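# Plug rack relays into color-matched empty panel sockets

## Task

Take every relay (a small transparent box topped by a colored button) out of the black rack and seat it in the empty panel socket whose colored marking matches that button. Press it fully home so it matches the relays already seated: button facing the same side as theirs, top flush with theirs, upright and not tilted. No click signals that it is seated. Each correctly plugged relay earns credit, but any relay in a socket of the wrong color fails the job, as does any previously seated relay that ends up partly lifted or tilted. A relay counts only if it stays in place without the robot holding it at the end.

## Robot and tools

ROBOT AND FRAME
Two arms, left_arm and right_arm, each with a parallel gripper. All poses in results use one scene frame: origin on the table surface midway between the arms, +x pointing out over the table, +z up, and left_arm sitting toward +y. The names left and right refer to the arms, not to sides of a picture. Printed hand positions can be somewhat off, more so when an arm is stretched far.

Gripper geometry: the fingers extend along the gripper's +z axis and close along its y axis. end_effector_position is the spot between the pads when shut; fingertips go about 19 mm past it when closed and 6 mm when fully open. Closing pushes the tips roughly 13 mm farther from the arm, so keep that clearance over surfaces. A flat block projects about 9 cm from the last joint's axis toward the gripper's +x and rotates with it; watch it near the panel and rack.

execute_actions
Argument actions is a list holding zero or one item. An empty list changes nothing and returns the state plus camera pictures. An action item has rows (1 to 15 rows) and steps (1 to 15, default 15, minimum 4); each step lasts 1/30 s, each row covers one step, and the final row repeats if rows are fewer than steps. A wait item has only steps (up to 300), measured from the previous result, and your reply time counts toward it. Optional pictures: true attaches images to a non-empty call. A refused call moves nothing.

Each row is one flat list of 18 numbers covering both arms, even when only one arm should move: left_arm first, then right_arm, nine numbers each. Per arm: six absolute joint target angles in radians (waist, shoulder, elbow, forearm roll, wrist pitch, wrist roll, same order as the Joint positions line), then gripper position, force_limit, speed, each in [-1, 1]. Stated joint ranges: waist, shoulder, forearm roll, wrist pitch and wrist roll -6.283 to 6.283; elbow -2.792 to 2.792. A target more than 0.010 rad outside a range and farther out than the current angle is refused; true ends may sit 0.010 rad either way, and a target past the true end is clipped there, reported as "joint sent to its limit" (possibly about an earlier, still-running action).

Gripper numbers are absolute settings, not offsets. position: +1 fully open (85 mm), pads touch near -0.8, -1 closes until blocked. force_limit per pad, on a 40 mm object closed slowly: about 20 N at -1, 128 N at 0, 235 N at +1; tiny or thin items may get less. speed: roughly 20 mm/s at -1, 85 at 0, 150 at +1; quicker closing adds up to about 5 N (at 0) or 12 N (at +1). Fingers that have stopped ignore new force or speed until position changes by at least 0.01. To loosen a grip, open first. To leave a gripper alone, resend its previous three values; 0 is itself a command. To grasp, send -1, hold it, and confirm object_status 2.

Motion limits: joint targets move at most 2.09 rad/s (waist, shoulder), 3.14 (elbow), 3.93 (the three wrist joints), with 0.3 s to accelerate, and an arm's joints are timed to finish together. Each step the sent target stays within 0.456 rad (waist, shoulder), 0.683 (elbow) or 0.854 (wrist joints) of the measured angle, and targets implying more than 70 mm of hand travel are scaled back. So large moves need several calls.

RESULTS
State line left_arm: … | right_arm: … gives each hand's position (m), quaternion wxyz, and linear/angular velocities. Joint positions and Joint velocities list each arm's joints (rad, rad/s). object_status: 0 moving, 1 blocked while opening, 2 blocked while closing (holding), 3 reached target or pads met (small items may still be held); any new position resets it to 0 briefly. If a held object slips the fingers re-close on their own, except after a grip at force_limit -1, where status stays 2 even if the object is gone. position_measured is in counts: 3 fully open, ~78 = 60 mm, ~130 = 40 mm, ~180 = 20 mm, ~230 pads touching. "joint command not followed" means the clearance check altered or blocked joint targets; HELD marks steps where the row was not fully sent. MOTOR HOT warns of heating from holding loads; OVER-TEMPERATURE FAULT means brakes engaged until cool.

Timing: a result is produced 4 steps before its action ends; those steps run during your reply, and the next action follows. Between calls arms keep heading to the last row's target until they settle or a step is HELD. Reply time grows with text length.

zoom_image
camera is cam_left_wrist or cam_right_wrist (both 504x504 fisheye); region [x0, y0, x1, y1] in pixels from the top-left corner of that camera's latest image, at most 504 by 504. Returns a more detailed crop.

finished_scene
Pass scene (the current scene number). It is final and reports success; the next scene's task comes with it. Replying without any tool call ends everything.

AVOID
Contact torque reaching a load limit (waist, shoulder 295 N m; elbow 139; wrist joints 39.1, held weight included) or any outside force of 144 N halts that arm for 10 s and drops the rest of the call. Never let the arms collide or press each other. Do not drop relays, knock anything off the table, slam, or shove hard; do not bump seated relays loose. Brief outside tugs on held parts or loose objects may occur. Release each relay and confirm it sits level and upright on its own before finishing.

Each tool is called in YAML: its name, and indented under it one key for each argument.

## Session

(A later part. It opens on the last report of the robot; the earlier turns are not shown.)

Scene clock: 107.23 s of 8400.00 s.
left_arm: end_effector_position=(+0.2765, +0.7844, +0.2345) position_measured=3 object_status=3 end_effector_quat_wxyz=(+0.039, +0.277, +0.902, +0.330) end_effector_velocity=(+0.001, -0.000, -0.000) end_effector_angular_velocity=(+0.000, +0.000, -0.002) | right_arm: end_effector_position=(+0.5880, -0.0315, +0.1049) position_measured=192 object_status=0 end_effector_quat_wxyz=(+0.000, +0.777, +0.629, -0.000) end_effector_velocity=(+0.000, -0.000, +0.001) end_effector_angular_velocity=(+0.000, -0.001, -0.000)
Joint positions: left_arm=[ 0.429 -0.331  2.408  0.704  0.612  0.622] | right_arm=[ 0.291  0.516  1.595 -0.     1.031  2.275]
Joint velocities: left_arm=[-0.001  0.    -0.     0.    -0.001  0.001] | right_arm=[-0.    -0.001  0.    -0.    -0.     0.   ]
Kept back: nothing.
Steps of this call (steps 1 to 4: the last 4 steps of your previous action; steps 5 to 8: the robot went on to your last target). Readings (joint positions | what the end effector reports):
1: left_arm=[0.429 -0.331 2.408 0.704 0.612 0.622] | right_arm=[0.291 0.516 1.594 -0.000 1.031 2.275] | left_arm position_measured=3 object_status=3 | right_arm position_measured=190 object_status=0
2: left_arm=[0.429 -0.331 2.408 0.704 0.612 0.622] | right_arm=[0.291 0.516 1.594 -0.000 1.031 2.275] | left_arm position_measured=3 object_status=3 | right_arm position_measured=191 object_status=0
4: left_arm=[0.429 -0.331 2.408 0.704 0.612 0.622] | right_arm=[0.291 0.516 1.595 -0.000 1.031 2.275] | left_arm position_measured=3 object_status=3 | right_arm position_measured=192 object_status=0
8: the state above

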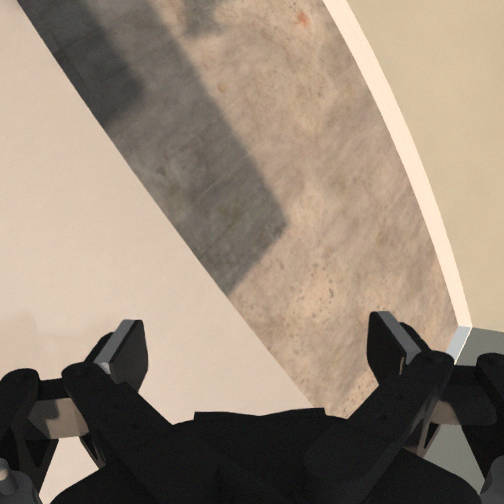

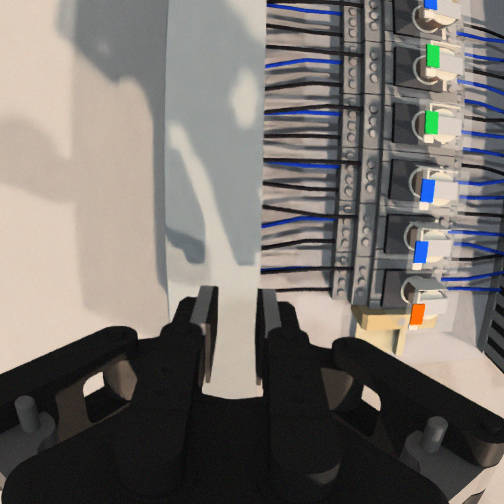

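execute_actions:
  actions:
    - {"rows":[[0.429,-0.331,2.408,0.704,0.612,0.622,1,0,0,0.2222,0.6084,1.428,0,1.1053,2.2068,0.1,0,1],[0.429,-0.331,2.408,0.704,0.612,0.622,1,0,0,0.2222,0.6084,1.428,0,1.1053,2.2068,0.1,0,1],[0.429,-0.331,2.408,0.704,0.612,0.622,1,0,0,0.2222,0.6084,1.428,0,1.1053,2.2068,0.1,0,1],[0.429,-0.331,2.408,0.704,0.612,0.622,1,0,0,0.2222,0.6084,1.428,0,1.1053,2.2068,0.1,0,1],[0.429,-0.331,2.408,0.704,0.612,0.622,1,0,0,0.2222,0.6084,1.428,0,1.1053,2.2068,0.1,0,1],[0.429,-0.331,2.408,0.704,0.612,0.622,1,0,0,0.2222,0.6084,1.428,0,1.1053,2.2068,0.1,0,1],[0.429,-0.331,2.408,0.704,0.612,0.622,1,0,0,0.2222,0.6084,1.428,0,1.1053,2.2068,0.1,0,1],[0.429,-0.331,2.408,0.704,0.612,0.622,1,0,0,0.2222,0.6084,1.428,0,1.1053,2.2068,0.1,0,1],[0.429,-0.331,2.408,0.704,0.612,0.622,1,0,0,0.2222,0.6084,1.428,0,1.1053,2.2068,0.1,0,1],[0.429,-0.331,2.408,0.704,0.612,0.622,1,0,0,0.2222,0.6388,1.4546,0,1.0482,2.2068,0.1,0,1]],"steps":15}

execute_actions:
  actions:
    - {"steps":12}
  pictures: true

Scene clock: 108.40 s of 8400.00 s.
left_arm: end_effector_position=(+0.2765, +0.7844, +0.2345) position_measured=3 object_status=3 end_effector_quat_wxyz=(+0.039, +0.277, +0.902, +0.330) end_effector_velocity=(-0.000, +0.000, -0.000) end_effector_angular_velocity=(-0.000, +0.000, +0.001) | right_arm: end_effector_position=(+0.6762, -0.0505, +0.1067) position_measured=118 object_status=0 end_effector_quat_wxyz=(-0.000, +0.777, +0.629, +0.000) end_effector_velocity=(+0.016, +0.010, -0.236) end_effector_angular_velocity=(+0.028, -0.043, -0.002)
Joint positions: left_arm=[ 0.429 -0.331  2.408  0.704  0.612  0.622] | right_arm=[0.222 0.612 1.431 0.    1.099 2.207]
Joint velocities: left_arm=[ 0.001  0.     0.     0.    -0.     0.   ] | right_arm=[ 0.001  0.179  0.166  0.009 -0.396 -0.002]
Steps of this call (steps 1 to 15: the robot went on to your last target; steps 16 to 24: nothing new was sent; steps 25 to 35: the first 11 steps of this action). Readings (joint positions | what the end effector reports):
25: left_arm=[0.429 -0.331 2.408 0.704 0.612 0.622] | right_arm=[0.291 0.516 1.594 -0.000 1.031 2.276] | left_arm position_measured=3 object_status=3 | right_arm position_measured=192 object_status=0
26: left_arm=[0.429 -0.331 2.408 0.704 0.612 0.622] | right_arm=[0.289 0.519 1.589 -0.000 1.033 2.274] | left_arm position_measured=3 object_status=3 | right_arm position_measured=191 object_status=0
28: left_arm=[0.429 -0.331 2.408 0.704 0.612 0.622] | right_arm=[0.270 0.543 1.544 -0.000 1.053 2.255] | left_arm position_measured=3 object_status=3 | right_arm position_measured=175 object_status=0
32: left_arm=[0.429 -0.331 2.408 0.704 0.612 0.622] | right_arm=[0.224 0.605 1.434 -0.000 1.102 2.210] | left_arm position_measured=3 object_status=3 | right_arm position_measured=128 object_status=0
35: the state above

Scene clock: 108.80 s of 8400.00 s.
left_arm: end_effector_position=(+0.2765, +0.7844, +0.2345) position_measured=3 object_status=3 end_effector_quat_wxyz=(+0.039, +0.277, +0.902, +0.330) end_effector_velocity=(-0.000, +0.000, +0.000) end_effector_angular_velocity=(+0.000, +0.001, +0.001) | right_arm: end_effector_position=(+0.6764, -0.0505, +0.0719) position_measured=117 object_status=3 end_effector_quat_wxyz=(-0.000, +0.777, +0.629, -0.000) end_effector_velocity=(-0.000, +0.000, +0.001) end_effector_angular_velocity=(+0.001, -0.001, +0.000)
Joint positions: left_arm=[ 0.429 -0.331  2.408  0.704  0.612  0.622] | right_arm=[ 0.222  0.639  1.455 -0.     1.048  2.207]
Joint velocities: left_arm=[ 0.001 -0.    -0.    -0.     0.001  0.001] | right_arm=[ 0.    -0.001  0.     0.    -0.    -0.   ]
Kept back: nothing.
Steps of this call (steps 1 to 4: the last 4 steps of your previous action; steps 5 to 12: the robot went on to your last target). Readings (joint positions | what the end effector reports):
1: left_arm=[0.429 -0.331 2.408 0.704 0.612 0.622] | right_arm=[0.222 0.621 1.440 0.000 1.079 2.207] | left_arm position_measured=3 object_status=3 | right_arm position_measured=117 object_status=0
2: left_arm=[0.429 -0.331 2.408 0.704 0.612 0.622] | right_arm=[0.222 0.633 1.451 0.000 1.059 2.207] | left_arm position_measured=3 object_status=3 | right_arm position_measured=117 object_status=0
4: left_arm=[0.429 -0.331 2.408 0.704 0.612 0.622] | right_arm=[0.222 0.639 1.455 -0.000 1.049 2.207] | left_arm position_measured=3 object_status=3 | right_arm position_measured=117 object_status=0
8: left_arm=[0.429 -0.331 2.408 0.704 0.612 0.622] | right_arm=[0.222 0.639 1.454 -0.000 1.048 2.207] | left_arm position_measured=3 object_status=3 | right_arm position_measured=117 object_status=0
12: the state above

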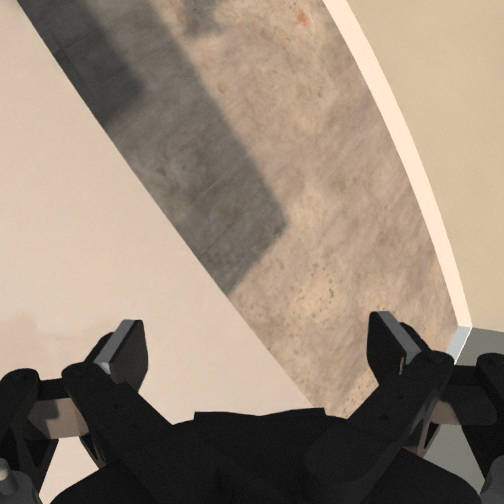

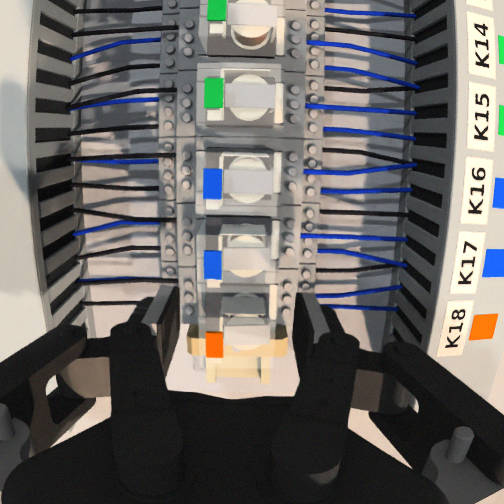

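execute_actions:
  actions:
    - {"rows":[[0.429,-0.331,2.408,0.704,0.612,0.622,1,0,0,0.2222,0.6388,1.4546,0,1.0482,2.2068,-1,-0.7,0]],"steps":15}

execute_actions:
  actions:
    - {"rows":[[0.429,-0.331,2.408,0.704,0.612,0.622,1,0,0,0.2222,0.6388,1.4546,0,1.0482,2.2068,-1,-0.7,0],[0.429,-0.331,2.408,0.704,0.612,0.622,1,0,0,0.2222,0.6392,1.4549,0,1.0475,2.2068,-1,-0.7,0],[0.429,-0.331,2.408,0.704,0.612,0.622,1,0,0,0.2222,0.6392,1.4549,0,1.0475,2.2068,-1,-0.7,0],[0.429,-0.331,2.408,0.704,0.612,0.622,1,0,0,0.2222,0.6392,1.4549,0,1.0475,2.2068,-1,-0.7,0],[0.429,-0.331,2.408,0.704,0.612,0.622,1,0,0,0.2222,0.6396,1.4552,0,1.0467,2.2068,-1,-0.7,0],[0.429,-0.331,2.408,0.704,0.612,0.622,1,0,0,0.2222,0.6396,1.4552,0,1.0467,2.2068,-1,-0.7,0],[0.429,-0.331,2.408,0.704,0.612,0.622,1,0,0,0.2222,0.6396,1.4552,0,1.0467,2.2068,-1,-0.7,0],[0.429,-0.331,2.408,0.704,0.612,0.622,1,0,0,0.2222,0.64,1.4555,0,1.046,2.2068,-1,-0.7,0]],"steps":15}
  pictures: true

Scene clock: 109.67 s of 8400.00 s.
left_arm: end_effector_position=(+0.2765, +0.7844, +0.2345) position_measured=3 object_status=3 end_effector_quat_wxyz=(+0.039, +0.277, +0.902, +0.330) end_effector_velocity=(+0.000, -0.000, +0.000) end_effector_angular_velocity=(+0.000, +0.000, -0.002) | right_arm: end_effector_position=(+0.6764, -0.0505, +0.0721) position_measured=163 object_status=0 end_effector_quat_wxyz=(-0.000, +0.777, +0.629, +0.000) end_effector_velocity=(+0.000, -0.000, +0.001) end_effector_angular_velocity=(+0.001, -0.001, -0.001)
Joint positions: left_arm=[ 0.429 -0.331  2.408  0.704  0.612  0.622] | right_arm=[0.222 0.639 1.455 0.    1.048 2.207]
Joint velocities: left_arm=[-0.     0.    -0.    -0.    -0.001  0.001] | right_arm=[-0.    -0.001 -0.     0.    -0.     0.   ]
Steps of this call (steps 1 to 15: the robot went on to your last target; steps 16 to 26: the first 11 steps of this action). Readings (joint positions | what the end effector reports):
16: left_arm=[0.429 -0.331 2.408 0.704 0.612 0.622] | right_arm=[0.222 0.639 1.455 0.000 1.048 2.207] | left_arm position_measured=3 object_status=3 | right_arm position_measured=117 object_status=0
17: left_arm=[0.429 -0.331 2.408 0.704 0.612 0.622] | right_arm=[0.222 0.639 1.455 0.000 1.048 2.207] | left_arm position_measured=3 object_status=3 | right_arm position_measured=117 object_status=0
19: left_arm=[0.429 -0.331 2.408 0.704 0.612 0.622] | right_arm=[0.222 0.639 1.455 0.000 1.048 2.207] | left_arm position_measured=3 object_status=3 | right_arm position_measured=126 object_status=0
23: left_arm=[0.429 -0.331 2.408 0.704 0.612 0.622] | right_arm=[0.222 0.639 1.455 0.000 1.048 2.207] | left_arm position_measured=3 object_status=3 | right_arm position_measured=155 object_status=0
26: the state above

Scene clock: 110.17 s of 8400.00 s.
left_arm: end_effector_position=(+0.2765, +0.7844, +0.2345) position_measured=3 object_status=3 end_effector_quat_wxyz=(+0.039, +0.277, +0.902, +0.330) end_effector_velocity=(-0.001, -0.000, -0.000) end_effector_angular_velocity=(-0.001, +0.001, +0.002) | right_arm: end_effector_position=(+0.6765, -0.0504, +0.0710) position_measured=163 object_status=2 end_effector_quat_wxyz=(+0.000, +0.777, +0.629, +0.000) end_effector_velocity=(-0.000, +0.000, -0.001) end_effector_angular_velocity=(-0.000, +0.001, +0.000)
Joint positions: left_arm=[ 0.429 -0.331  2.408  0.704  0.612  0.622] | right_arm=[0.222 0.64  1.455 0.    1.046 2.207]
Joint velocities: left_arm=[ 0.    -0.     0.001 -0.     0.002 -0.001] | right_arm=[ 0.     0.001  0.    -0.    -0.001 -0.   ]
Steps of this call (steps 1 to 4: the last 4 steps of your previous action; steps 5 to 15: the first 11 steps of this action). Readings (joint positions | what the end effector reports):
5: left_arm=[0.429 -0.331 2.408 0.704 0.612 0.622] | right_arm=[0.222 0.639 1.455 0.000 1.048 2.207] | left_arm position_measured=3 object_status=3 | right_arm position_measured=163 object_status=2
6: left_arm=[0.429 -0.331 2.408 0.704 0.612 0.622] | right_arm=[0.222 0.639 1.455 0.000 1.048 2.207] | left_arm position_measured=3 object_status=3 | right_arm position_measured=163 object_status=2
8: left_arm=[0.429 -0.331 2.408 0.704 0.612 0.622] | right_arm=[0.222 0.639 1.455 0.000 1.048 2.207] | left_arm position_measured=3 object_status=3 | right_arm position_measured=163 object_status=2
12: left_arm=[0.429 -0.331 2.408 0.704 0.612 0.622] | right_arm=[0.222 0.639 1.455 0.000 1.047 2.207] | left_arm position_measured=3 object_status=3 | right_arm position_measured=163 object_status=2
15: the state above

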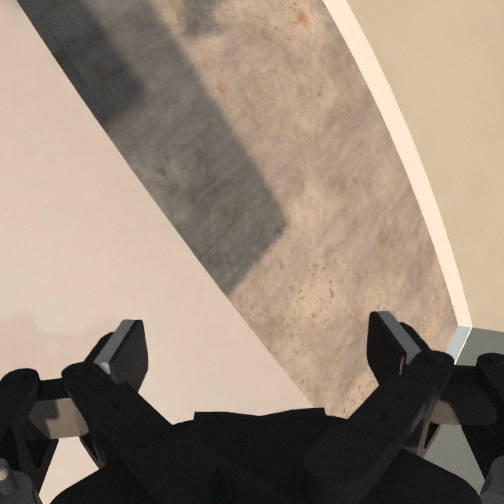

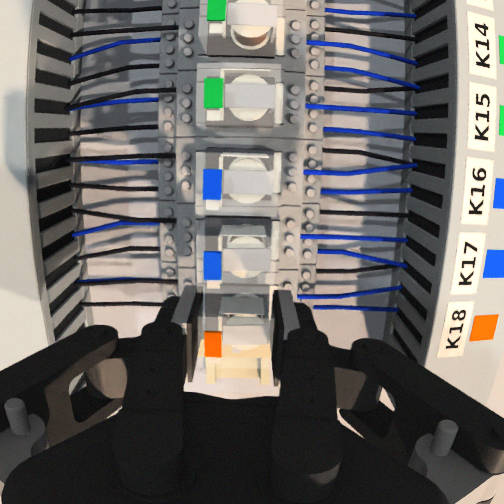

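execute_actions:
  actions:
    - {"rows":[[0.429,-0.331,2.408,0.704,0.612,0.622,1,0,0,0.2222,0.6404,1.4559,0,1.0453,2.2068,-1,-0.7,0],[0.429,-0.331,2.408,0.704,0.612,0.622,1,0,0,0.2222,0.6404,1.4559,0,1.0453,2.2068,-1,-0.7,0],[0.429,-0.331,2.408,0.704,0.612,0.622,1,0,0,0.2222,0.6404,1.4559,0,1.0453,2.2068,-1,-0.7,0],[0.429,-0.331,2.408,0.704,0.612,0.622,1,0,0,0.2222,0.6404,1.4559,0,1.0453,2.2068,-1,-0.7,0],[0.429,-0.331,2.408,0.704,0.612,0.622,1,0,0,0.2222,0.6408,1.4562,0,1.0446,2.2068,-1,-0.7,0]],"steps":13}
  pictures: true

zoom_image:
  camera: "cam_right_wrist"
  region: [180,220,300,400]

Scene clock: 110.63 s of 8400.00 s.
left_arm: end_effector_position=(+0.2765, +0.7844, +0.2345) position_measured=3 object_status=3 end_effector_quat_wxyz=(+0.039, +0.277, +0.902, +0.330) end_effector_velocity=(+0.000, -0.000, +0.000) end_effector_angular_velocity=(-0.000, -0.001, +0.001) | right_arm: end_effector_position=(+0.6764, -0.0505, +0.0696) position_measured=163 object_status=2 end_effector_quat_wxyz=(+0.000, +0.777, +0.629, +0.000) end_effector_velocity=(-0.000, +0.000, -0.001) end_effector_angular_velocity=(+0.000, +0.001, -0.001)
Joint positions: left_arm=[ 0.429 -0.331  2.408  0.704  0.612  0.622] | right_arm=[0.222 0.641 1.456 0.    1.045 2.207]
Joint velocities: left_arm=[-0.    -0.    -0.    -0.     0.001 -0.001] | right_arm=[-0.     0.001 -0.     0.001 -0.    -0.   ]
Steps of this call (steps 1 to 4: the last 4 steps of your previous action; step 5: the robot went on to your last target; steps 6 to 14: the first 9 steps of this action). Readings (joint positions | what the end effector reports):
6: left_arm=[0.429 -0.331 2.408 0.704 0.612 0.622] | right_arm=[0.222 0.640 1.455 0.000 1.046 2.207] | left_arm position_measured=3 object_status=3 | right_arm position_measured=163 object_status=2
7: left_arm=[0.429 -0.331 2.408 0.704 0.612 0.622] | right_arm=[0.222 0.640 1.456 0.000 1.046 2.207] | left_arm position_measured=3 object_status=3 | right_arm position_measured=163 object_status=2
9: left_arm=[0.429 -0.331 2.408 0.704 0.612 0.622] | right_arm=[0.222 0.640 1.456 0.000 1.045 2.207] | left_arm position_measured=3 object_status=3 | right_arm position_measured=163 object_status=2
13: left_arm=[0.429 -0.331 2.408 0.704 0.612 0.622] | right_arm=[0.222 0.641 1.456 0.000 1.045 2.207] | left_arm position_measured=3 object_status=3 | right_arm position_measured=163 object_status=2
14: the state above

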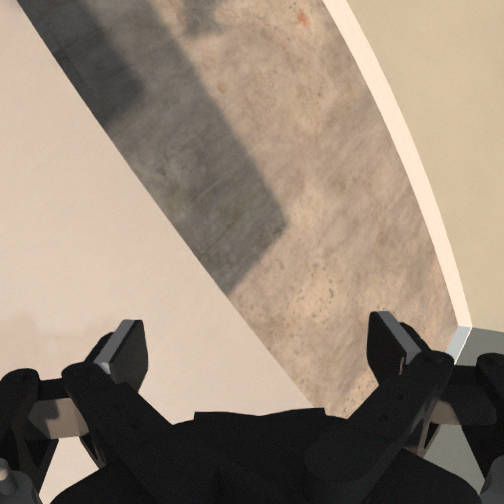

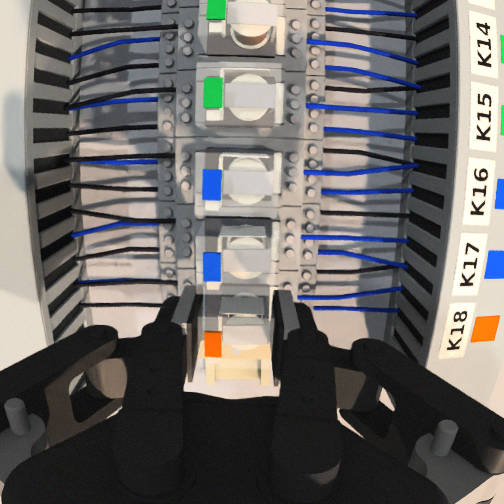

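Region (180, 220, 300, 400) of cam_right_wrist's 504x504 image, scaled by 2.800, with more detail than that image has.

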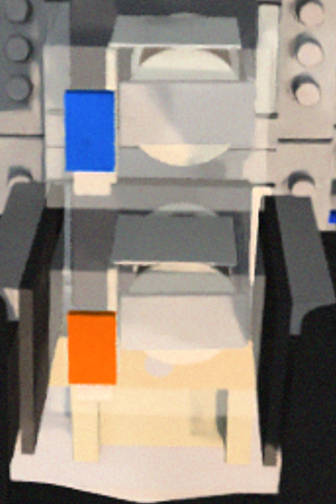

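execute_actions:
  actions:
    - {"rows":[[0.429,-0.331,2.408,0.704,0.612,0.622,1,0,0,0.2222,0.6412,1.4565,0,1.0439,2.2068,-1,-0.7,0]],"steps":10}

execute_actions:
  actions:
    - {"rows":[[0.429,-0.331,2.408,0.704,0.612,0.622,1,0,0,0.2222,0.6416,1.4568,0,1.0432,2.2068,-1,-0.7,0]],"steps":10}
  pictures: true

Scene clock: 110.97 s of 8400.00 s.
left_arm: end_effector_position=(+0.2765, +0.7844, +0.2345) position_measured=3 object_status=3 end_effector_quat_wxyz=(+0.039, +0.277, +0.902, +0.330) end_effector_velocity=(+0.001, +0.000, +0.001) end_effector_angular_velocity=(+0.000, -0.001, +0.000) | right_arm: end_effector_position=(+0.6764, -0.0505, +0.0691) position_measured=163 object_status=2 end_effector_quat_wxyz=(-0.000, +0.777, +0.629, -0.000) end_effector_velocity=(-0.000, +0.001, -0.000) end_effector_angular_velocity=(-0.000, +0.000, +0.001)
Joint positions: left_arm=[ 0.429 -0.331  2.408  0.704  0.612  0.622] | right_arm=[0.222 0.641 1.457 0.    1.044 2.207]
Joint velocities: left_arm=[ 0.     0.    -0.001  0.    -0.001 -0.   ] | right_arm=[ 0.001  0.001 -0.    -0.     0.     0.   ]
Steps of this call (steps 1 to 4: the last 4 steps of your previous action; steps 5 to 10: the first 6 steps of this action). Readings (joint positions | what the end effector reports):
5: left_arm=[0.429 -0.331 2.408 0.704 0.612 0.622] | right_arm=[0.222 0.641 1.456 0.000 1.045 2.207] | left_arm position_measured=3 object_status=3 | right_arm position_measured=163 object_status=2
6: left_arm=[0.429 -0.331 2.408 0.704 0.612 0.622] | right_arm=[0.222 0.641 1.456 0.000 1.044 2.207] | left_arm position_measured=3 object_status=3 | right_arm position_measured=163 object_status=2
8: left_arm=[0.429 -0.331 2.408 0.704 0.612 0.622] | right_arm=[0.222 0.641 1.457 0.000 1.044 2.207] | left_arm position_measured=3 object_status=3 | right_arm position_measured=163 object_status=2
10: the state above

Scene clock: 111.30 s of 8400.00 s.
left_arm: end_effector_position=(+0.2765, +0.7844, +0.2345) position_measured=3 object_status=3 end_effector_quat_wxyz=(+0.039, +0.277, +0.902, +0.330) end_effector_velocity=(+0.001, -0.000, +0.001) end_effector_angular_velocity=(+0.001, -0.001, -0.003) | right_arm: end_effector_position=(+0.6764, -0.0505, +0.0686) position_measured=163 object_status=2 end_effector_quat_wxyz=(-0.000, +0.777, +0.629, -0.000) end_effector_velocity=(+0.000, -0.000, -0.000) end_effector_angular_velocity=(-0.000, +0.000, -0.000)
Joint positions: left_arm=[ 0.429 -0.331  2.408  0.704  0.612  0.622] | right_arm=[0.222 0.642 1.457 0.    1.043 2.207]
Joint velocities: left_arm=[-0.001 -0.001 -0.     0.    -0.001  0.001] | right_arm=[-0.  0. -0. -0. -0. -0.]
Steps of this call (steps 1 to 4: the last 4 steps of your previous action; steps 5 to 10: the first 6 steps of this action). Readings (joint positions | what the end effector reports):
5: left_arm=[0.429 -0.331 2.408 0.704 0.612 0.622] | right_arm=[0.222 0.641 1.457 0.000 1.044 2.207] | left_arm position_measured=3 object_status=3 | right_arm position_measured=163 object_status=2
6: left_arm=[0.429 -0.331 2.408 0.704 0.612 0.622] | right_arm=[0.222 0.641 1.457 0.000 1.044 2.207] | left_arm position_measured=3 object_status=3 | right_arm position_measured=163 object_status=2
8: left_arm=[0.429 -0.331 2.408 0.704 0.612 0.622] | right_arm=[0.222 0.642 1.457 0.000 1.043 2.207] | left_arm position_measured=3 object_status=3 | right_arm position_measured=163 object_status=2
10: the state above

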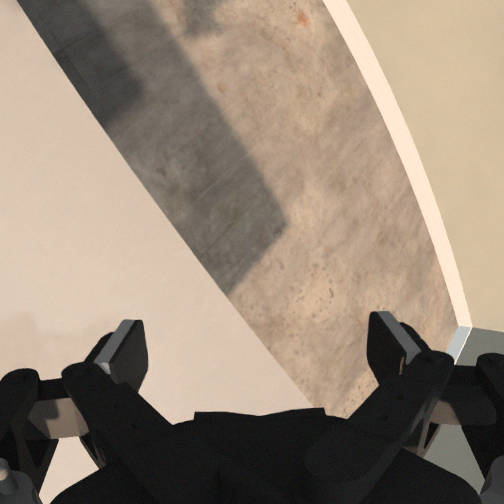

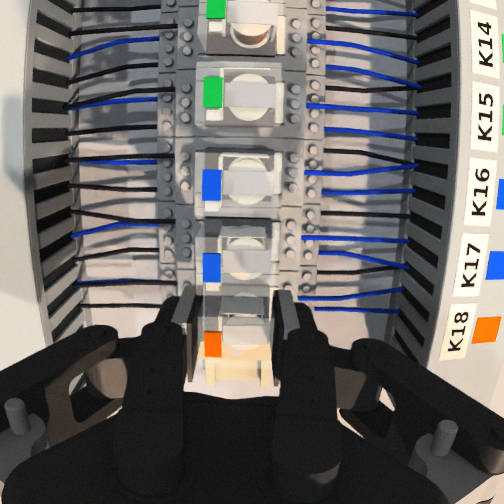

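execute_actions:
  actions:
    - {"rows":[[0.429,-0.331,2.408,0.704,0.612,0.622,1,0,0,0.2222,0.6414,1.4566,0,1.0436,2.2068,0.1,0,0.5],[0.429,-0.331,2.408,0.704,0.612,0.622,1,0,0,0.2222,0.6414,1.4566,0,1.0436,2.2068,0.1,0,0.5],[0.429,-0.331,2.408,0.704,0.612,0.622,1,0,0,0.2222,0.6414,1.4566,0,1.0436,2.2068,0.1,0,0.5],[0.429,-0.331,2.408,0.704,0.612,0.622,1,0,0,0.2222,0.6414,1.4566,0,1.0436,2.2068,0.1,0,0.5],[0.429,-0.331,2.408,0.704,0.612,0.622,1,0,0,0.2222,0.6414,1.4566,0,1.0436,2.2068,0.1,0,0.5],[0.429,-0.331,2.408,0.704,0.612,0.622,1,0,0,0.2222,0.6414,1.4566,0,1.0436,2.2068,0.1,0,0.5],[0.429,-0.331,2.408,0.704,0.612,0.622,1,0,0,0.2222,0.6414,1.4566,0,1.0436,2.2068,0.1,0,0.5],[0.429,-0.331,2.408,0.704,0.612,0.622,1,0,0,0.2222,0.6414,1.4566,0,1.0436,2.2068,0.1,0,0.5],[0.429,-0.331,2.408,0.704,0.612,0.622,1,0,0,0.2222,0.6084,1.428,0,1.1053,2.2068,0.1,0,0.5]],"steps":15}

execute_actions:
  actions:
    - {"rows":[[0.429,-0.331,2.408,0.704,0.612,0.622,1,0,0,0.2222,0.6084,1.428,0,1.1053,2.2068,0.1,0,0.5],[0.429,-0.331,2.408,0.704,0.612,0.622,1,0,0,0.2222,0.6084,1.428,0,1.1053,2.2068,0.1,0,0.5],[0.429,-0.331,2.408,0.704,0.612,0.622,1,0,0,0.2909,0.5164,1.5946,0,1.0306,2.2755,-0.5,0,0.5]],"steps":15}

execute_actions:
  actions:
    - {"steps":10}
  pictures: true

zoom_image:
  camera: "cam_right_wrist"
  region: [370,160,490,340]

Scene clock: 112.07 s of 8400.00 s.
left_arm: end_effector_position=(+0.2765, +0.7844, +0.2345) position_measured=3 object_status=3 end_effector_quat_wxyz=(+0.039, +0.277, +0.902, +0.330) end_effector_velocity=(-0.000, -0.000, -0.000) end_effector_angular_velocity=(+0.000, +0.000, -0.000) | right_arm: end_effector_position=(+0.6762, -0.0507, +0.0856) position_measured=117 object_status=0 end_effector_quat_wxyz=(-0.000, +0.777, +0.629, -0.001) end_effector_velocity=(+0.010, +0.005, +0.500) end_effector_angular_velocity=(+0.008, -0.018, +0.001)
Joint positions: left_arm=[ 0.429 -0.331  2.408  0.704  0.612  0.622] | right_arm=[ 0.222  0.629  1.445 -0.     1.071  2.207]
Joint velocities: left_arm=[ 0. -0.  0.  0. -0.  0.] | right_arm=[ 0.001 -0.384 -0.351 -0.001  0.715 -0.   ]
Steps of this call (steps 1 to 4: the last 4 steps of your previous action; steps 5 to 12: the robot went on to your last target; steps 13 to 23: the first 11 steps of this action). Readings (joint positions | what the end effector reports):
13: left_arm=[0.429 -0.331 2.408 0.704 0.612 0.622] | right_arm=[0.222 0.642 1.457 0.000 1.043 2.207] | left_arm position_measured=3 object_status=3 | right_arm position_measured=163 object_status=0
14: left_arm=[0.429 -0.331 2.408 0.704 0.612 0.622] | right_arm=[0.222 0.642 1.457 0.000 1.043 2.207] | left_arm position_measured=3 object_status=3 | right_arm position_measured=163 object_status=0
16: left_arm=[0.429 -0.331 2.408 0.704 0.612 0.622] | right_arm=[0.222 0.642 1.457 0.000 1.043 2.207] | left_arm position_measured=3 object_status=3 | right_arm position_measured=150 object_status=0
20: left_arm=[0.429 -0.331 2.408 0.704 0.612 0.622] | right_arm=[0.222 0.642 1.457 0.000 1.043 2.207] | left_arm position_measured=3 object_status=3 | right_arm position_measured=121 object_status=0
23: the state above

Scene clock: 112.57 s of 8400.00 s.
left_arm: end_effector_position=(+0.2765, +0.7844, +0.2345) position_measured=3 object_status=3 end_effector_quat_wxyz=(+0.039, +0.277, +0.902, +0.330) end_effector_velocity=(+0.001, -0.001, +0.000) end_effector_angular_velocity=(+0.000, -0.001, -0.002) | right_arm: end_effector_position=(+0.5884, -0.0314, +0.1053) position_measured=179 object_status=0 end_effector_quat_wxyz=(+0.000, +0.777, +0.629, +0.000) end_effector_velocity=(-0.021, +0.004, +0.001) end_effector_angular_velocity=(+0.006, -0.012, -0.006)
Joint positions: left_arm=[ 0.429 -0.331  2.408  0.704  0.612  0.622] | right_arm=[ 0.291  0.517  1.594 -0.     1.031  2.275]
Joint velocities: left_arm=[-0.002 -0.     0.     0.    -0.001 -0.   ] | right_arm=[ 0.017 -0.028  0.045 -0.    -0.03   0.023]
Steps of this call (steps 1 to 4: the last 4 steps of your previous action; steps 5 to 15: the first 11 steps of this action). Readings (joint positions | what the end effector reports):
5: left_arm=[0.429 -0.331 2.408 0.704 0.612 0.622] | right_arm=[0.222 0.608 1.428 0.000 1.105 2.207] | left_arm position_measured=3 object_status=3 | right_arm position_measured=117 object_status=0
6: left_arm=[0.429 -0.331 2.408 0.704 0.612 0.622] | right_arm=[0.222 0.608 1.428 0.000 1.105 2.207] | left_arm position_measured=3 object_status=3 | right_arm position_measured=117 object_status=0
8: left_arm=[0.429 -0.331 2.408 0.704 0.612 0.622] | right_arm=[0.224 0.606 1.434 0.000 1.103 2.208] | left_arm position_measured=3 object_status=3 | right_arm position_measured=117 object_status=0
12: left_arm=[0.429 -0.331 2.408 0.704 0.612 0.622] | right_arm=[0.272 0.543 1.548 0.000 1.052 2.256] | left_arm position_measured=3 object_status=3 | right_arm position_measured=149 object_status=0
15: the state above

Scene clock: 112.90 s of 8400.00 s.
left_arm: end_effector_position=(+0.2765, +0.7844, +0.2345) position_measured=3 object_status=3 end_effector_quat_wxyz=(+0.039, +0.277, +0.902, +0.330) end_effector_velocity=(-0.000, +0.000, -0.000) end_effector_angular_velocity=(+0.000, +0.001, -0.000) | right_arm: end_effector_position=(+0.5880, -0.0315, +0.1050) position_measured=192 object_status=0 end_effector_quat_wxyz=(+0.000, +0.777, +0.629, +0.000) end_effector_velocity=(+0.000, -0.000, +0.001) end_effector_angular_velocity=(+0.000, -0.001, +0.000)
Joint positions: left_arm=[ 0.429 -0.331  2.408  0.704  0.612  0.622] | right_arm=[ 0.291  0.516  1.595 -0.     1.031  2.275]
Joint velocities: left_arm=[ 0.001  0.     0.     0.    -0.     0.001] | right_arm=[ 0.    -0.001  0.    -0.001 -0.     0.   ]
Kept back: nothing.
Steps of this call (steps 1 to 4: the last 4 steps of your previous action; steps 5 to 10: the robot went on to your last target). Readings (joint positions | what the end effector reports):
1: left_arm=[0.429 -0.331 2.408 0.704 0.612 0.622] | right_arm=[0.291 0.516 1.594 -0.000 1.031 2.275] | left_arm position_measured=3 object_status=3 | right_arm position_measured=185 object_status=0
2: left_arm=[0.429 -0.331 2.408 0.704 0.612 0.622] | right_arm=[0.291 0.516 1.594 -0.000 1.031 2.275] | left_arm position_measured=3 object_status=3 | right_arm position_measured=188 object_status=0
4: left_arm=[0.429 -0.331 2.408 0.704 0.612 0.622] | right_arm=[0.291 0.516 1.594 -0.000 1.031 2.275] | left_arm position_measured=3 object_status=3 | right_arm position_measured=191 object_status=0
8: left_arm=[0.429 -0.331 2.408 0.704 0.612 0.622] | right_arm=[0.291 0.516 1.595 -0.000 1.031 2.275] | left_arm position_measured=3 object_status=3 | right_arm position_measured=192 object_status=0
10: the state above

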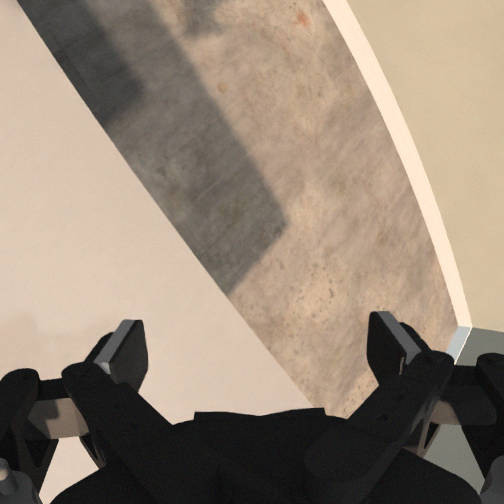

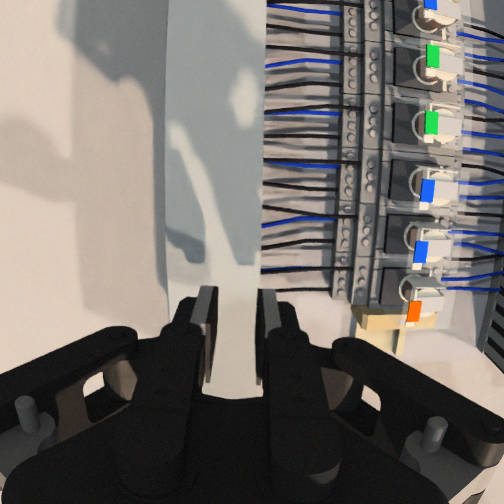

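Region (370, 160, 490, 340) of cam_right_wrist's 504x504 image, scaled by 2.800, with more detail than that image has.

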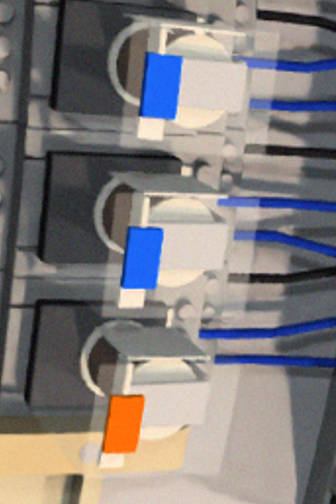

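execute_actions:
  actions:
    - {"rows":[[0.429,-0.331,2.408,0.704,0.612,0.622,1,0,0,0.2222,0.6084,1.428,0,1.1053,2.2068,0.1,0,1],[0.429,-0.331,2.408,0.704,0.612,0.622,1,0,0,0.2222,0.6084,1.428,0,1.1053,2.2068,0.1,0,1],[0.429,-0.331,2.408,0.704,0.612,0.622,1,0,0,0.2222,0.6084,1.428,0,1.1053,2.2068,0.1,0,1],[0.429,-0.331,2.408,0.704,0.612,0.622,1,0,0,0.2222,0.6084,1.428,0,1.1053,2.2068,0.1,0,1],[0.429,-0.331,2.408,0.704,0.612,0.622,1,0,0,0.2222,0.6084,1.428,0,1.1053,2.2068,0.1,0,1],[0.429,-0.331,2.408,0.704,0.612,0.622,1,0,0,0.2222,0.6084,1.428,0,1.1053,2.2068,0.1,0,1],[0.429,-0.331,2.408,0.704,0.612,0.622,1,0,0,0.2222,0.6084,1.428,0,1.1053,2.2068,0.1,0,1],[0.429,-0.331,2.408,0.704,0.612,0.622,1,0,0,0.2222,0.6084,1.428,0,1.1053,2.2068,0.1,0,1],[0.429,-0.331,2.408,0.704,0.612,0.622,1,0,0,0.2222,0.6084,1.428,0,1.1053,2.2068,0.1,0,1],[0.429,-0.331,2.408,0.704,0.612,0.622,1,0,0,0.2222,0.6404,1.4559,0,1.0453,2.2068,0.1,0,1]],"steps":15}

execute_actions:
  actions:
    - {"rows":[[0.429,-0.331,2.408,0.704,0.612,0.622,1,0,0,0.2222,0.6404,1.4559,0,1.0453,2.2068,0.1,0,1],[0.429,-0.331,2.408,0.704,0.612,0.622,1,0,0,0.2222,0.6404,1.4559,0,1.0453,2.2068,0.1,0,1],[0.429,-0.331,2.408,0.704,0.612,0.622,1,0,0,0.2222,0.6404,1.4559,0,1.0453,2.2068,0.1,0,1],[0.429,-0.331,2.408,0.704,0.612,0.622,1,0,0,0.2222,0.6404,1.4559,0,1.0453,2.2068,0.1,0,1],[0.429,-0.331,2.408,0.704,0.612,0.622,1,0,0,0.2222,0.6404,1.4559,0,1.0453,2.2068,-1,-0.8,0.3]],"steps":15}

execute_actions:
  actions:
    - {"steps":10}
  pictures: true

Scene clock: 113.87 s of 8400.00 s.
left_arm: end_effector_position=(+0.2765, +0.7844, +0.2345) position_measured=3 object_status=3 end_effector_quat_wxyz=(+0.039, +0.277, +0.902, +0.330) end_effector_velocity=(-0.000, +0.000, +0.000) end_effector_angular_velocity=(+0.000, -0.000, +0.001) | right_arm: end_effector_position=(+0.6762, -0.0505, +0.1067) position_measured=118 object_status=0 end_effector_quat_wxyz=(-0.000, +0.777, +0.629, -0.000) end_effector_velocity=(+0.016, +0.009, -0.235) end_effector_angular_velocity=(+0.023, -0.047, +0.001)
Joint positions: left_arm=[ 0.429 -0.331  2.408  0.704  0.612  0.622] | right_arm=[ 0.222  0.612  1.431 -0.     1.099  2.207]
Joint velocities: left_arm=[ 0.001 -0.     0.     0.     0.    -0.   ] | right_arm=[ 0.001  0.178  0.166  0.002 -0.396 -0.002]
Steps of this call (steps 1 to 15: the robot went on to your last target; steps 16 to 18: nothing new was sent; steps 19 to 29: the first 11 steps of this action). Readings (joint positions | what the end effector reports):
19: left_arm=[0.429 -0.331 2.408 0.704 0.612 0.622] | right_arm=[0.291 0.516 1.594 -0.000 1.031 2.276] | left_arm position_measured=3 object_status=3 | right_arm position_measured=192 object_status=0
20: left_arm=[0.429 -0.331 2.408 0.704 0.612 0.622] | right_arm=[0.289 0.519 1.589 -0.000 1.033 2.274] | left_arm position_measured=3 object_status=3 | right_arm position_measured=191 object_status=0
22: left_arm=[0.429 -0.331 2.408 0.704 0.612 0.622] | right_arm=[0.270 0.544 1.544 -0.000 1.053 2.255] | left_arm position_measured=3 object_status=3 | right_arm position_measured=175 object_status=0
26: left_arm=[0.429 -0.331 2.408 0.704 0.612 0.622] | right_arm=[0.224 0.605 1.434 -0.000 1.102 2.210] | left_arm position_measured=3 object_status=3 | right_arm position_measured=128 object_status=0
29: the state above

Scene clock: 114.37 s of 8400.00 s.
left_arm: end_effector_position=(+0.2765, +0.7844, +0.2345) position_measured=3 object_status=3 end_effector_quat_wxyz=(+0.039, +0.277, +0.902, +0.330) end_effector_velocity=(+0.001, +0.000, +0.000) end_effector_angular_velocity=(+0.000, -0.001, -0.001) | right_arm: end_effector_position=(+0.6764, -0.0505, +0.0700) position_measured=154 object_status=0 end_effector_quat_wxyz=(-0.000, +0.777, +0.629, -0.000) end_effector_velocity=(+0.000, +0.000, +0.003) end_effector_angular_velocity=(+0.002, -0.003, +0.000)
Joint positions: left_arm=[ 0.429 -0.331  2.408  0.704  0.612  0.622] | right_arm=[0.222 0.641 1.456 0.    1.045 2.207]
Joint velocities: left_arm=[ 0.     0.    -0.    -0.    -0.001 -0.   ] | right_arm=[ 0.    -0.003 -0.     0.001 -0.    -0.001]
Steps of this call (steps 1 to 4: the last 4 steps of your previous action; steps 5 to 15: the first 11 steps of this action). Readings (joint positions | what the end effector reports):
5: left_arm=[0.429 -0.331 2.408 0.704 0.612 0.622] | right_arm=[0.222 0.641 1.456 -0.000 1.046 2.207] | left_arm position_measured=3 object_status=3 | right_arm position_measured=117 object_status=0
6: left_arm=[0.429 -0.331 2.408 0.704 0.612 0.622] | right_arm=[0.222 0.641 1.456 -0.000 1.046 2.207] | left_arm position_measured=3 object_status=3 | right_arm position_measured=117 object_status=0
8: left_arm=[0.429 -0.331 2.408 0.704 0.612 0.622] | right_arm=[0.222 0.641 1.456 -0.000 1.045 2.207] | left_arm position_measured=3 object_status=3 | right_arm position_measured=117 object_status=3
12: left_arm=[0.429 -0.331 2.408 0.704 0.612 0.622] | right_arm=[0.222 0.641 1.456 -0.000 1.045 2.207] | left_arm position_measured=3 object_status=3 | right_arm position_measured=129 object_status=0
15: the state above

Scene clock: 114.70 s of 8400.00 s.
left_arm: end_effector_position=(+0.2765, +0.7844, +0.2345) position_measured=3 object_status=3 end_effector_quat_wxyz=(+0.039, +0.277, +0.902, +0.330) end_effector_velocity=(-0.000, +0.000, +0.000) end_effector_angular_velocity=(+0.000, -0.001, +0.000) | right_arm: end_effector_position=(+0.6764, -0.0505, +0.0700) position_measured=163 object_status=2 end_effector_quat_wxyz=(-0.000, +0.777, +0.629, -0.000) end_effector_velocity=(-0.000, +0.000, +0.000) end_effector_angular_velocity=(+0.000, +0.000, +0.000)
Joint positions: left_arm=[ 0.429 -0.331  2.408  0.704  0.612  0.622] | right_arm=[0.222 0.64  1.456 0.    1.045 2.207]
Joint velocities: left_arm=[ 0.001 -0.    -0.    -0.    -0.001  0.001] | right_arm=[ 0. -0.  0.  0.  0. -0.]
Kept back: nothing.
Steps of this call (steps 1 to 4: the last 4 steps of your previous action; steps 5 to 10: the robot went on to your last target). Readings (joint positions | what the end effector reports):
1: left_arm=[0.429 -0.331 2.408 0.704 0.612 0.622] | right_arm=[0.222 0.640 1.456 0.000 1.045 2.207] | left_arm position_measured=3 object_status=3 | right_arm position_measured=163 object_status=0
2: left_arm=[0.429 -0.331 2.408 0.704 0.612 0.622] | right_arm=[0.222 0.640 1.456 0.000 1.045 2.207] | left_arm position_measured=3 object_status=3 | right_arm position_measured=163 object_status=0
4: left_arm=[0.429 -0.331 2.408 0.704 0.612 0.622] | right_arm=[0.222 0.640 1.456 0.000 1.045 2.207] | left_arm position_measured=3 object_status=3 | right_arm position_measured=163 object_status=0
8: left_arm=[0.429 -0.331 2.408 0.704 0.612 0.622] | right_arm=[0.222 0.640 1.456 0.000 1.045 2.207] | left_arm position_measured=3 object_status=3 | right_arm position_measured=163 object_status=2
10: the state above

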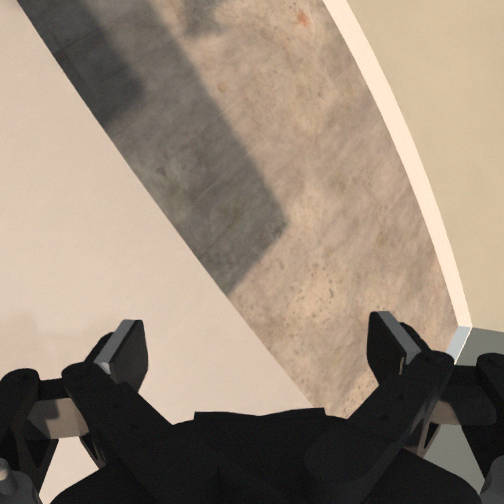

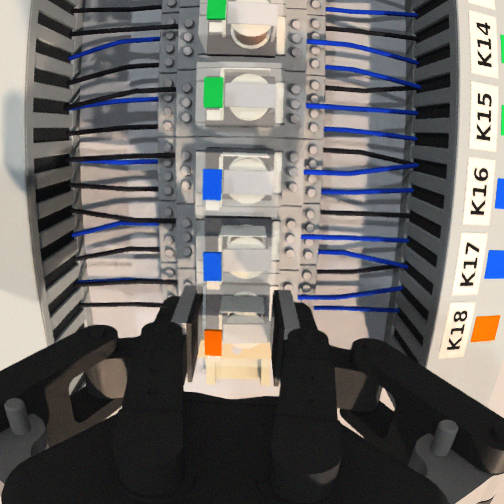

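Step to .0695 then .069.

execute_actions:
  actions:
    - {"rows":[[0.429,-0.331,2.408,0.704,0.612,0.622,1,0,0,0.2222,0.6408,1.4562,0,1.0446,2.2068,-1,-0.8,0.3],[0.429,-0.331,2.408,0.704,0.612,0.622,1,0,0,0.2222,0.6408,1.4562,0,1.0446,2.2068,-1,-0.8,0.3],[0.429,-0.331,2.408,0.704,0.612,0.622,1,0,0,0.2222,0.6408,1.4562,0,1.0446,2.2068,-1,-0.8,0.3],[0.429,-0.331,2.408,0.704,0.612,0.622,1,0,0,0.2222,0.6408,1.4562,0,1.0446,2.2068,-1,-0.8,0.3],[0.429,-0.331,2.408,0.704,0.612,0.622,1,0,0,0.2222,0.6412,1.4565,0,1.0439,2.2068,-1,-0.8,0.3]],"steps":14}
  pictures: true

zoom_image:
  camera: "cam_right_wrist"
  region: [180,220,300,400]

Scene clock: 115.23 s of 8400.00 s.
left_arm: end_effector_position=(+0.2765, +0.7844, +0.2345) position_measured=3 object_status=3 end_effector_quat_wxyz=(+0.039, +0.277, +0.902, +0.330) end_effector_velocity=(-0.000, -0.000, -0.000) end_effector_angular_velocity=(-0.000, +0.000, +0.000) | right_arm: end_effector_position=(+0.6765, -0.0504, +0.0696) position_measured=163 object_status=2 end_effector_quat_wxyz=(+0.000, +0.777, +0.629, +0.000) end_effector_velocity=(+0.000, -0.001, -0.003) end_effector_angular_velocity=(-0.001, +0.002, -0.001)
Joint positions: left_arm=[ 0.429 -0.331  2.408  0.704  0.612  0.622] | right_arm=[0.222 0.641 1.456 0.    1.044 2.207]
Joint velocities: left_arm=[-0.     0.     0.001  0.     0.    -0.001] | right_arm=[-0.001  0.003 -0.     0.    -0.001 -0.   ]
Steps of this call (steps 1 to 6: the robot went on to your last target; steps 7 to 16: the first 10 steps of this action). Readings (joint positions | what the end effector reports):
7: left_arm=[0.429 -0.331 2.408 0.704 0.612 0.622] | right_arm=[0.222 0.640 1.456 0.000 1.045 2.207] | left_arm position_measured=3 object_status=3 | right_arm position_measured=163 object_status=2
8: left_arm=[0.429 -0.331 2.408 0.704 0.612 0.622] | right_arm=[0.222 0.640 1.456 0.000 1.045 2.207] | left_arm position_measured=3 object_status=3 | right_arm position_measured=163 object_status=2
10: left_arm=[0.429 -0.331 2.408 0.704 0.612 0.622] | right_arm=[0.222 0.640 1.456 0.000 1.045 2.207] | left_arm position_measured=3 object_status=3 | right_arm position_measured=163 object_status=2
14: left_arm=[0.429 -0.331 2.408 0.704 0.612 0.622] | right_arm=[0.222 0.641 1.456 0.000 1.044 2.207] | left_arm position_measured=3 object_status=3 | right_arm position_measured=163 object_status=2
16: the state above

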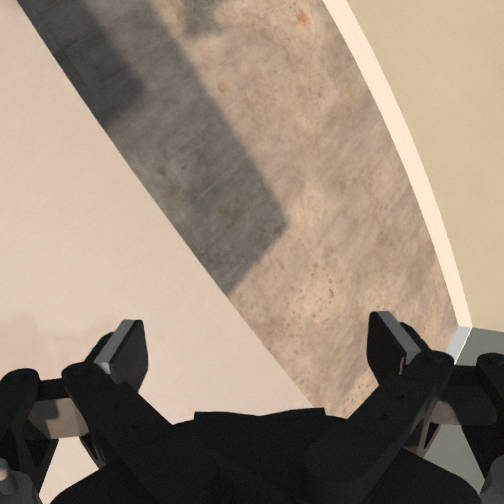

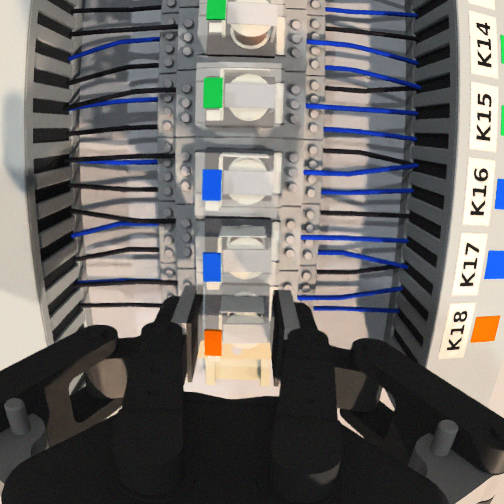

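Region (180, 220, 300, 400) of cam_right_wrist's 504x504 image, scaled by 2.800, with more detail than that image has.

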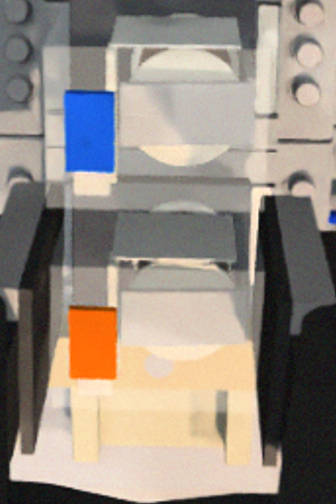

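execute_actions:
  actions: []

Scene clock: 115.53 s of 8400.00 s.
left_arm: end_effector_position=(+0.2765, +0.7844, +0.2345) position_measured=3 object_status=3 end_effector_quat_wxyz=(+0.039, +0.277, +0.902, +0.330) end_effector_velocity=(+0.000, +0.000, +0.000) end_effector_angular_velocity=(+0.000, +0.000, +0.000) | right_arm: end_effector_position=(+0.6764, -0.0504, +0.0692) position_measured=163 object_status=2 end_effector_quat_wxyz=(+0.000, +0.777, +0.629, +0.000) end_effector_velocity=(+0.000, -0.000, -0.001) end_effector_angular_velocity=(-0.001, +0.000, +0.001)
Joint positions: left_arm=[ 0.429 -0.331  2.408  0.704  0.612  0.622] | right_arm=[0.222 0.641 1.456 0.    1.044 2.207]
Joint velocities: left_arm=[ 0.     0.    -0.001  0.     0.    -0.   ] | right_arm=[-0.     0.001  0.    -0.001 -0.    -0.   ]
Kept back: nothing.
Steps of this call (steps 1 to 4: the last 4 steps of your previous action; steps 5 to 9: the robot went on to your last target). Readings (joint positions | what the end effector reports):
1: left_arm=[0.429 -0.331 2.408 0.704 0.612 0.622] | right_arm=[0.222 0.641 1.456 0.000 1.044 2.207] | left_arm position_measured=3 object_status=3 | right_arm position_measured=163 object_status=2
2: left_arm=[0.429 -0.331 2.408 0.704 0.612 0.622] | right_arm=[0.222 0.641 1.456 0.000 1.044 2.207] | left_arm position_measured=3 object_status=3 | right_arm position_measured=163 object_status=2
4: left_arm=[0.429 -0.331 2.408 0.704 0.612 0.622] | right_arm=[0.222 0.641 1.456 0.000 1.044 2.207] | left_arm position_measured=3 object_status=3 | right_arm position_measured=163 object_status=2
8: left_arm=[0.429 -0.331 2.408 0.704 0.612 0.622] | right_arm=[0.222 0.641 1.456 0.000 1.044 2.207] | left_arm position_measured=3 object_status=3 | right_arm position_measured=163 object_status=2
9: the state above

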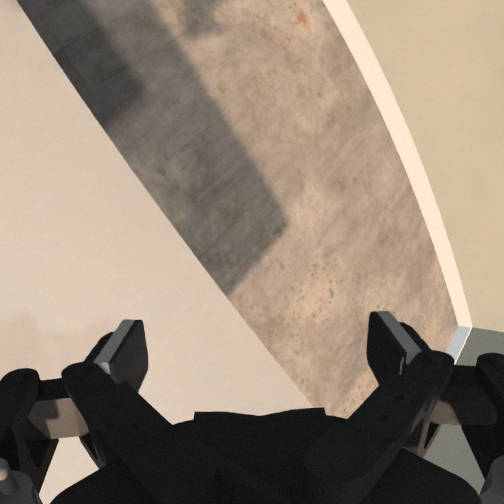

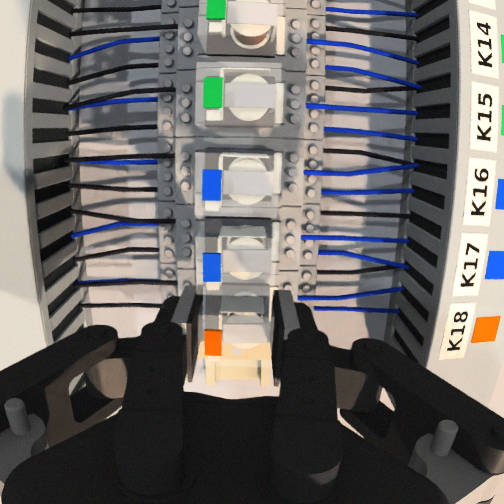

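One more small push, then release.

execute_actions:
  actions:
    - {"rows":[[0.429,-0.331,2.408,0.704,0.612,0.622,1,0,0,0.2222,0.6420,1.4571,0,1.0425,2.2068,-1,-0.8,0.3]],"steps":12}
  pictures: true

zoom_image:
  camera: "cam_right_wrist"
  region: [180,220,300,400]

Scene clock: 115.90 s of 8400.00 s.
left_arm: end_effector_position=(+0.2765, +0.7844, +0.2345) position_measured=3 object_status=3 end_effector_quat_wxyz=(+0.039, +0.277, +0.902, +0.330) end_effector_velocity=(-0.000, -0.000, -0.000) end_effector_angular_velocity=(-0.001, +0.000, +0.000) | right_arm: end_effector_position=(+0.6764, -0.0505, +0.0681) position_measured=163 object_status=2 end_effector_quat_wxyz=(+0.000, +0.777, +0.629, -0.000) end_effector_velocity=(+0.000, +0.000, +0.001) end_effector_angular_velocity=(+0.000, -0.002, +0.001)
Joint positions: left_arm=[ 0.429 -0.331  2.408  0.704  0.612  0.622] | right_arm=[ 0.222  0.642  1.457 -0.     1.043  2.207]
Joint velocities: left_arm=[-0.001  0.     0.     0.     0.001 -0.001] | right_arm=[ 0.    -0.001 -0.    -0.    -0.     0.   ]
Steps of this call (steps 1 to 3: the robot went on to your last target; steps 4 to 11: the first 8 steps of this action). Readings (joint positions | what the end effector reports):
4: left_arm=[0.429 -0.331 2.408 0.704 0.612 0.622] | right_arm=[0.222 0.641 1.457 0.000 1.044 2.207] | left_arm position_measured=3 object_status=3 | right_arm position_measured=163 object_status=2
5: left_arm=[0.429 -0.331 2.408 0.704 0.612 0.622] | right_arm=[0.222 0.642 1.457 0.000 1.043 2.207] | left_arm position_measured=3 object_status=3 | right_arm position_measured=163 object_status=2
7: left_arm=[0.429 -0.331 2.408 0.704 0.612 0.622] | right_arm=[0.222 0.642 1.457 -0.000 1.043 2.207] | left_arm position_measured=3 object_status=3 | right_arm position_measured=163 object_status=2
11: the state above

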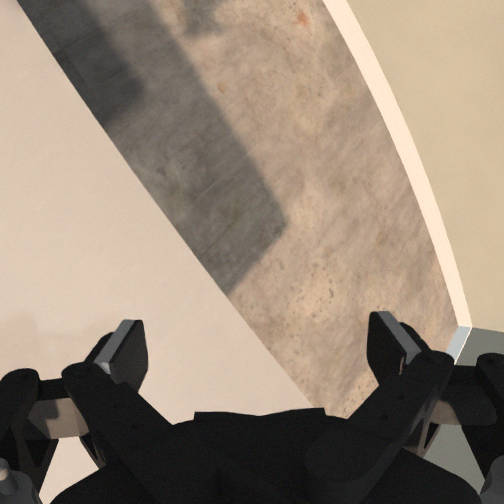

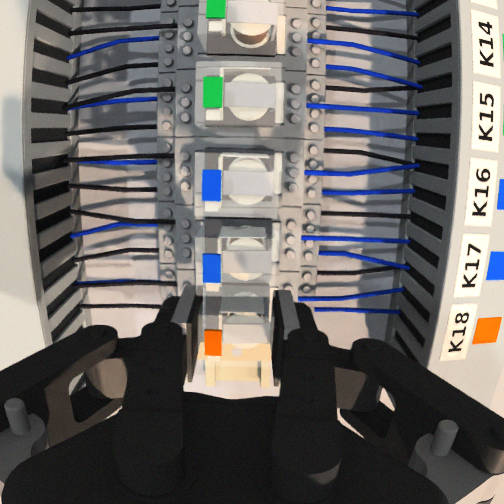

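Region (180, 220, 300, 400) of cam_right_wrist's 504x504 image, scaled by 2.800, with more detail than that image has.

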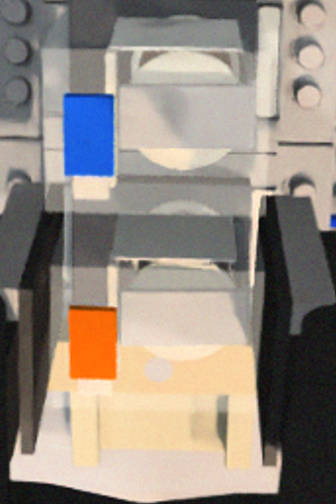

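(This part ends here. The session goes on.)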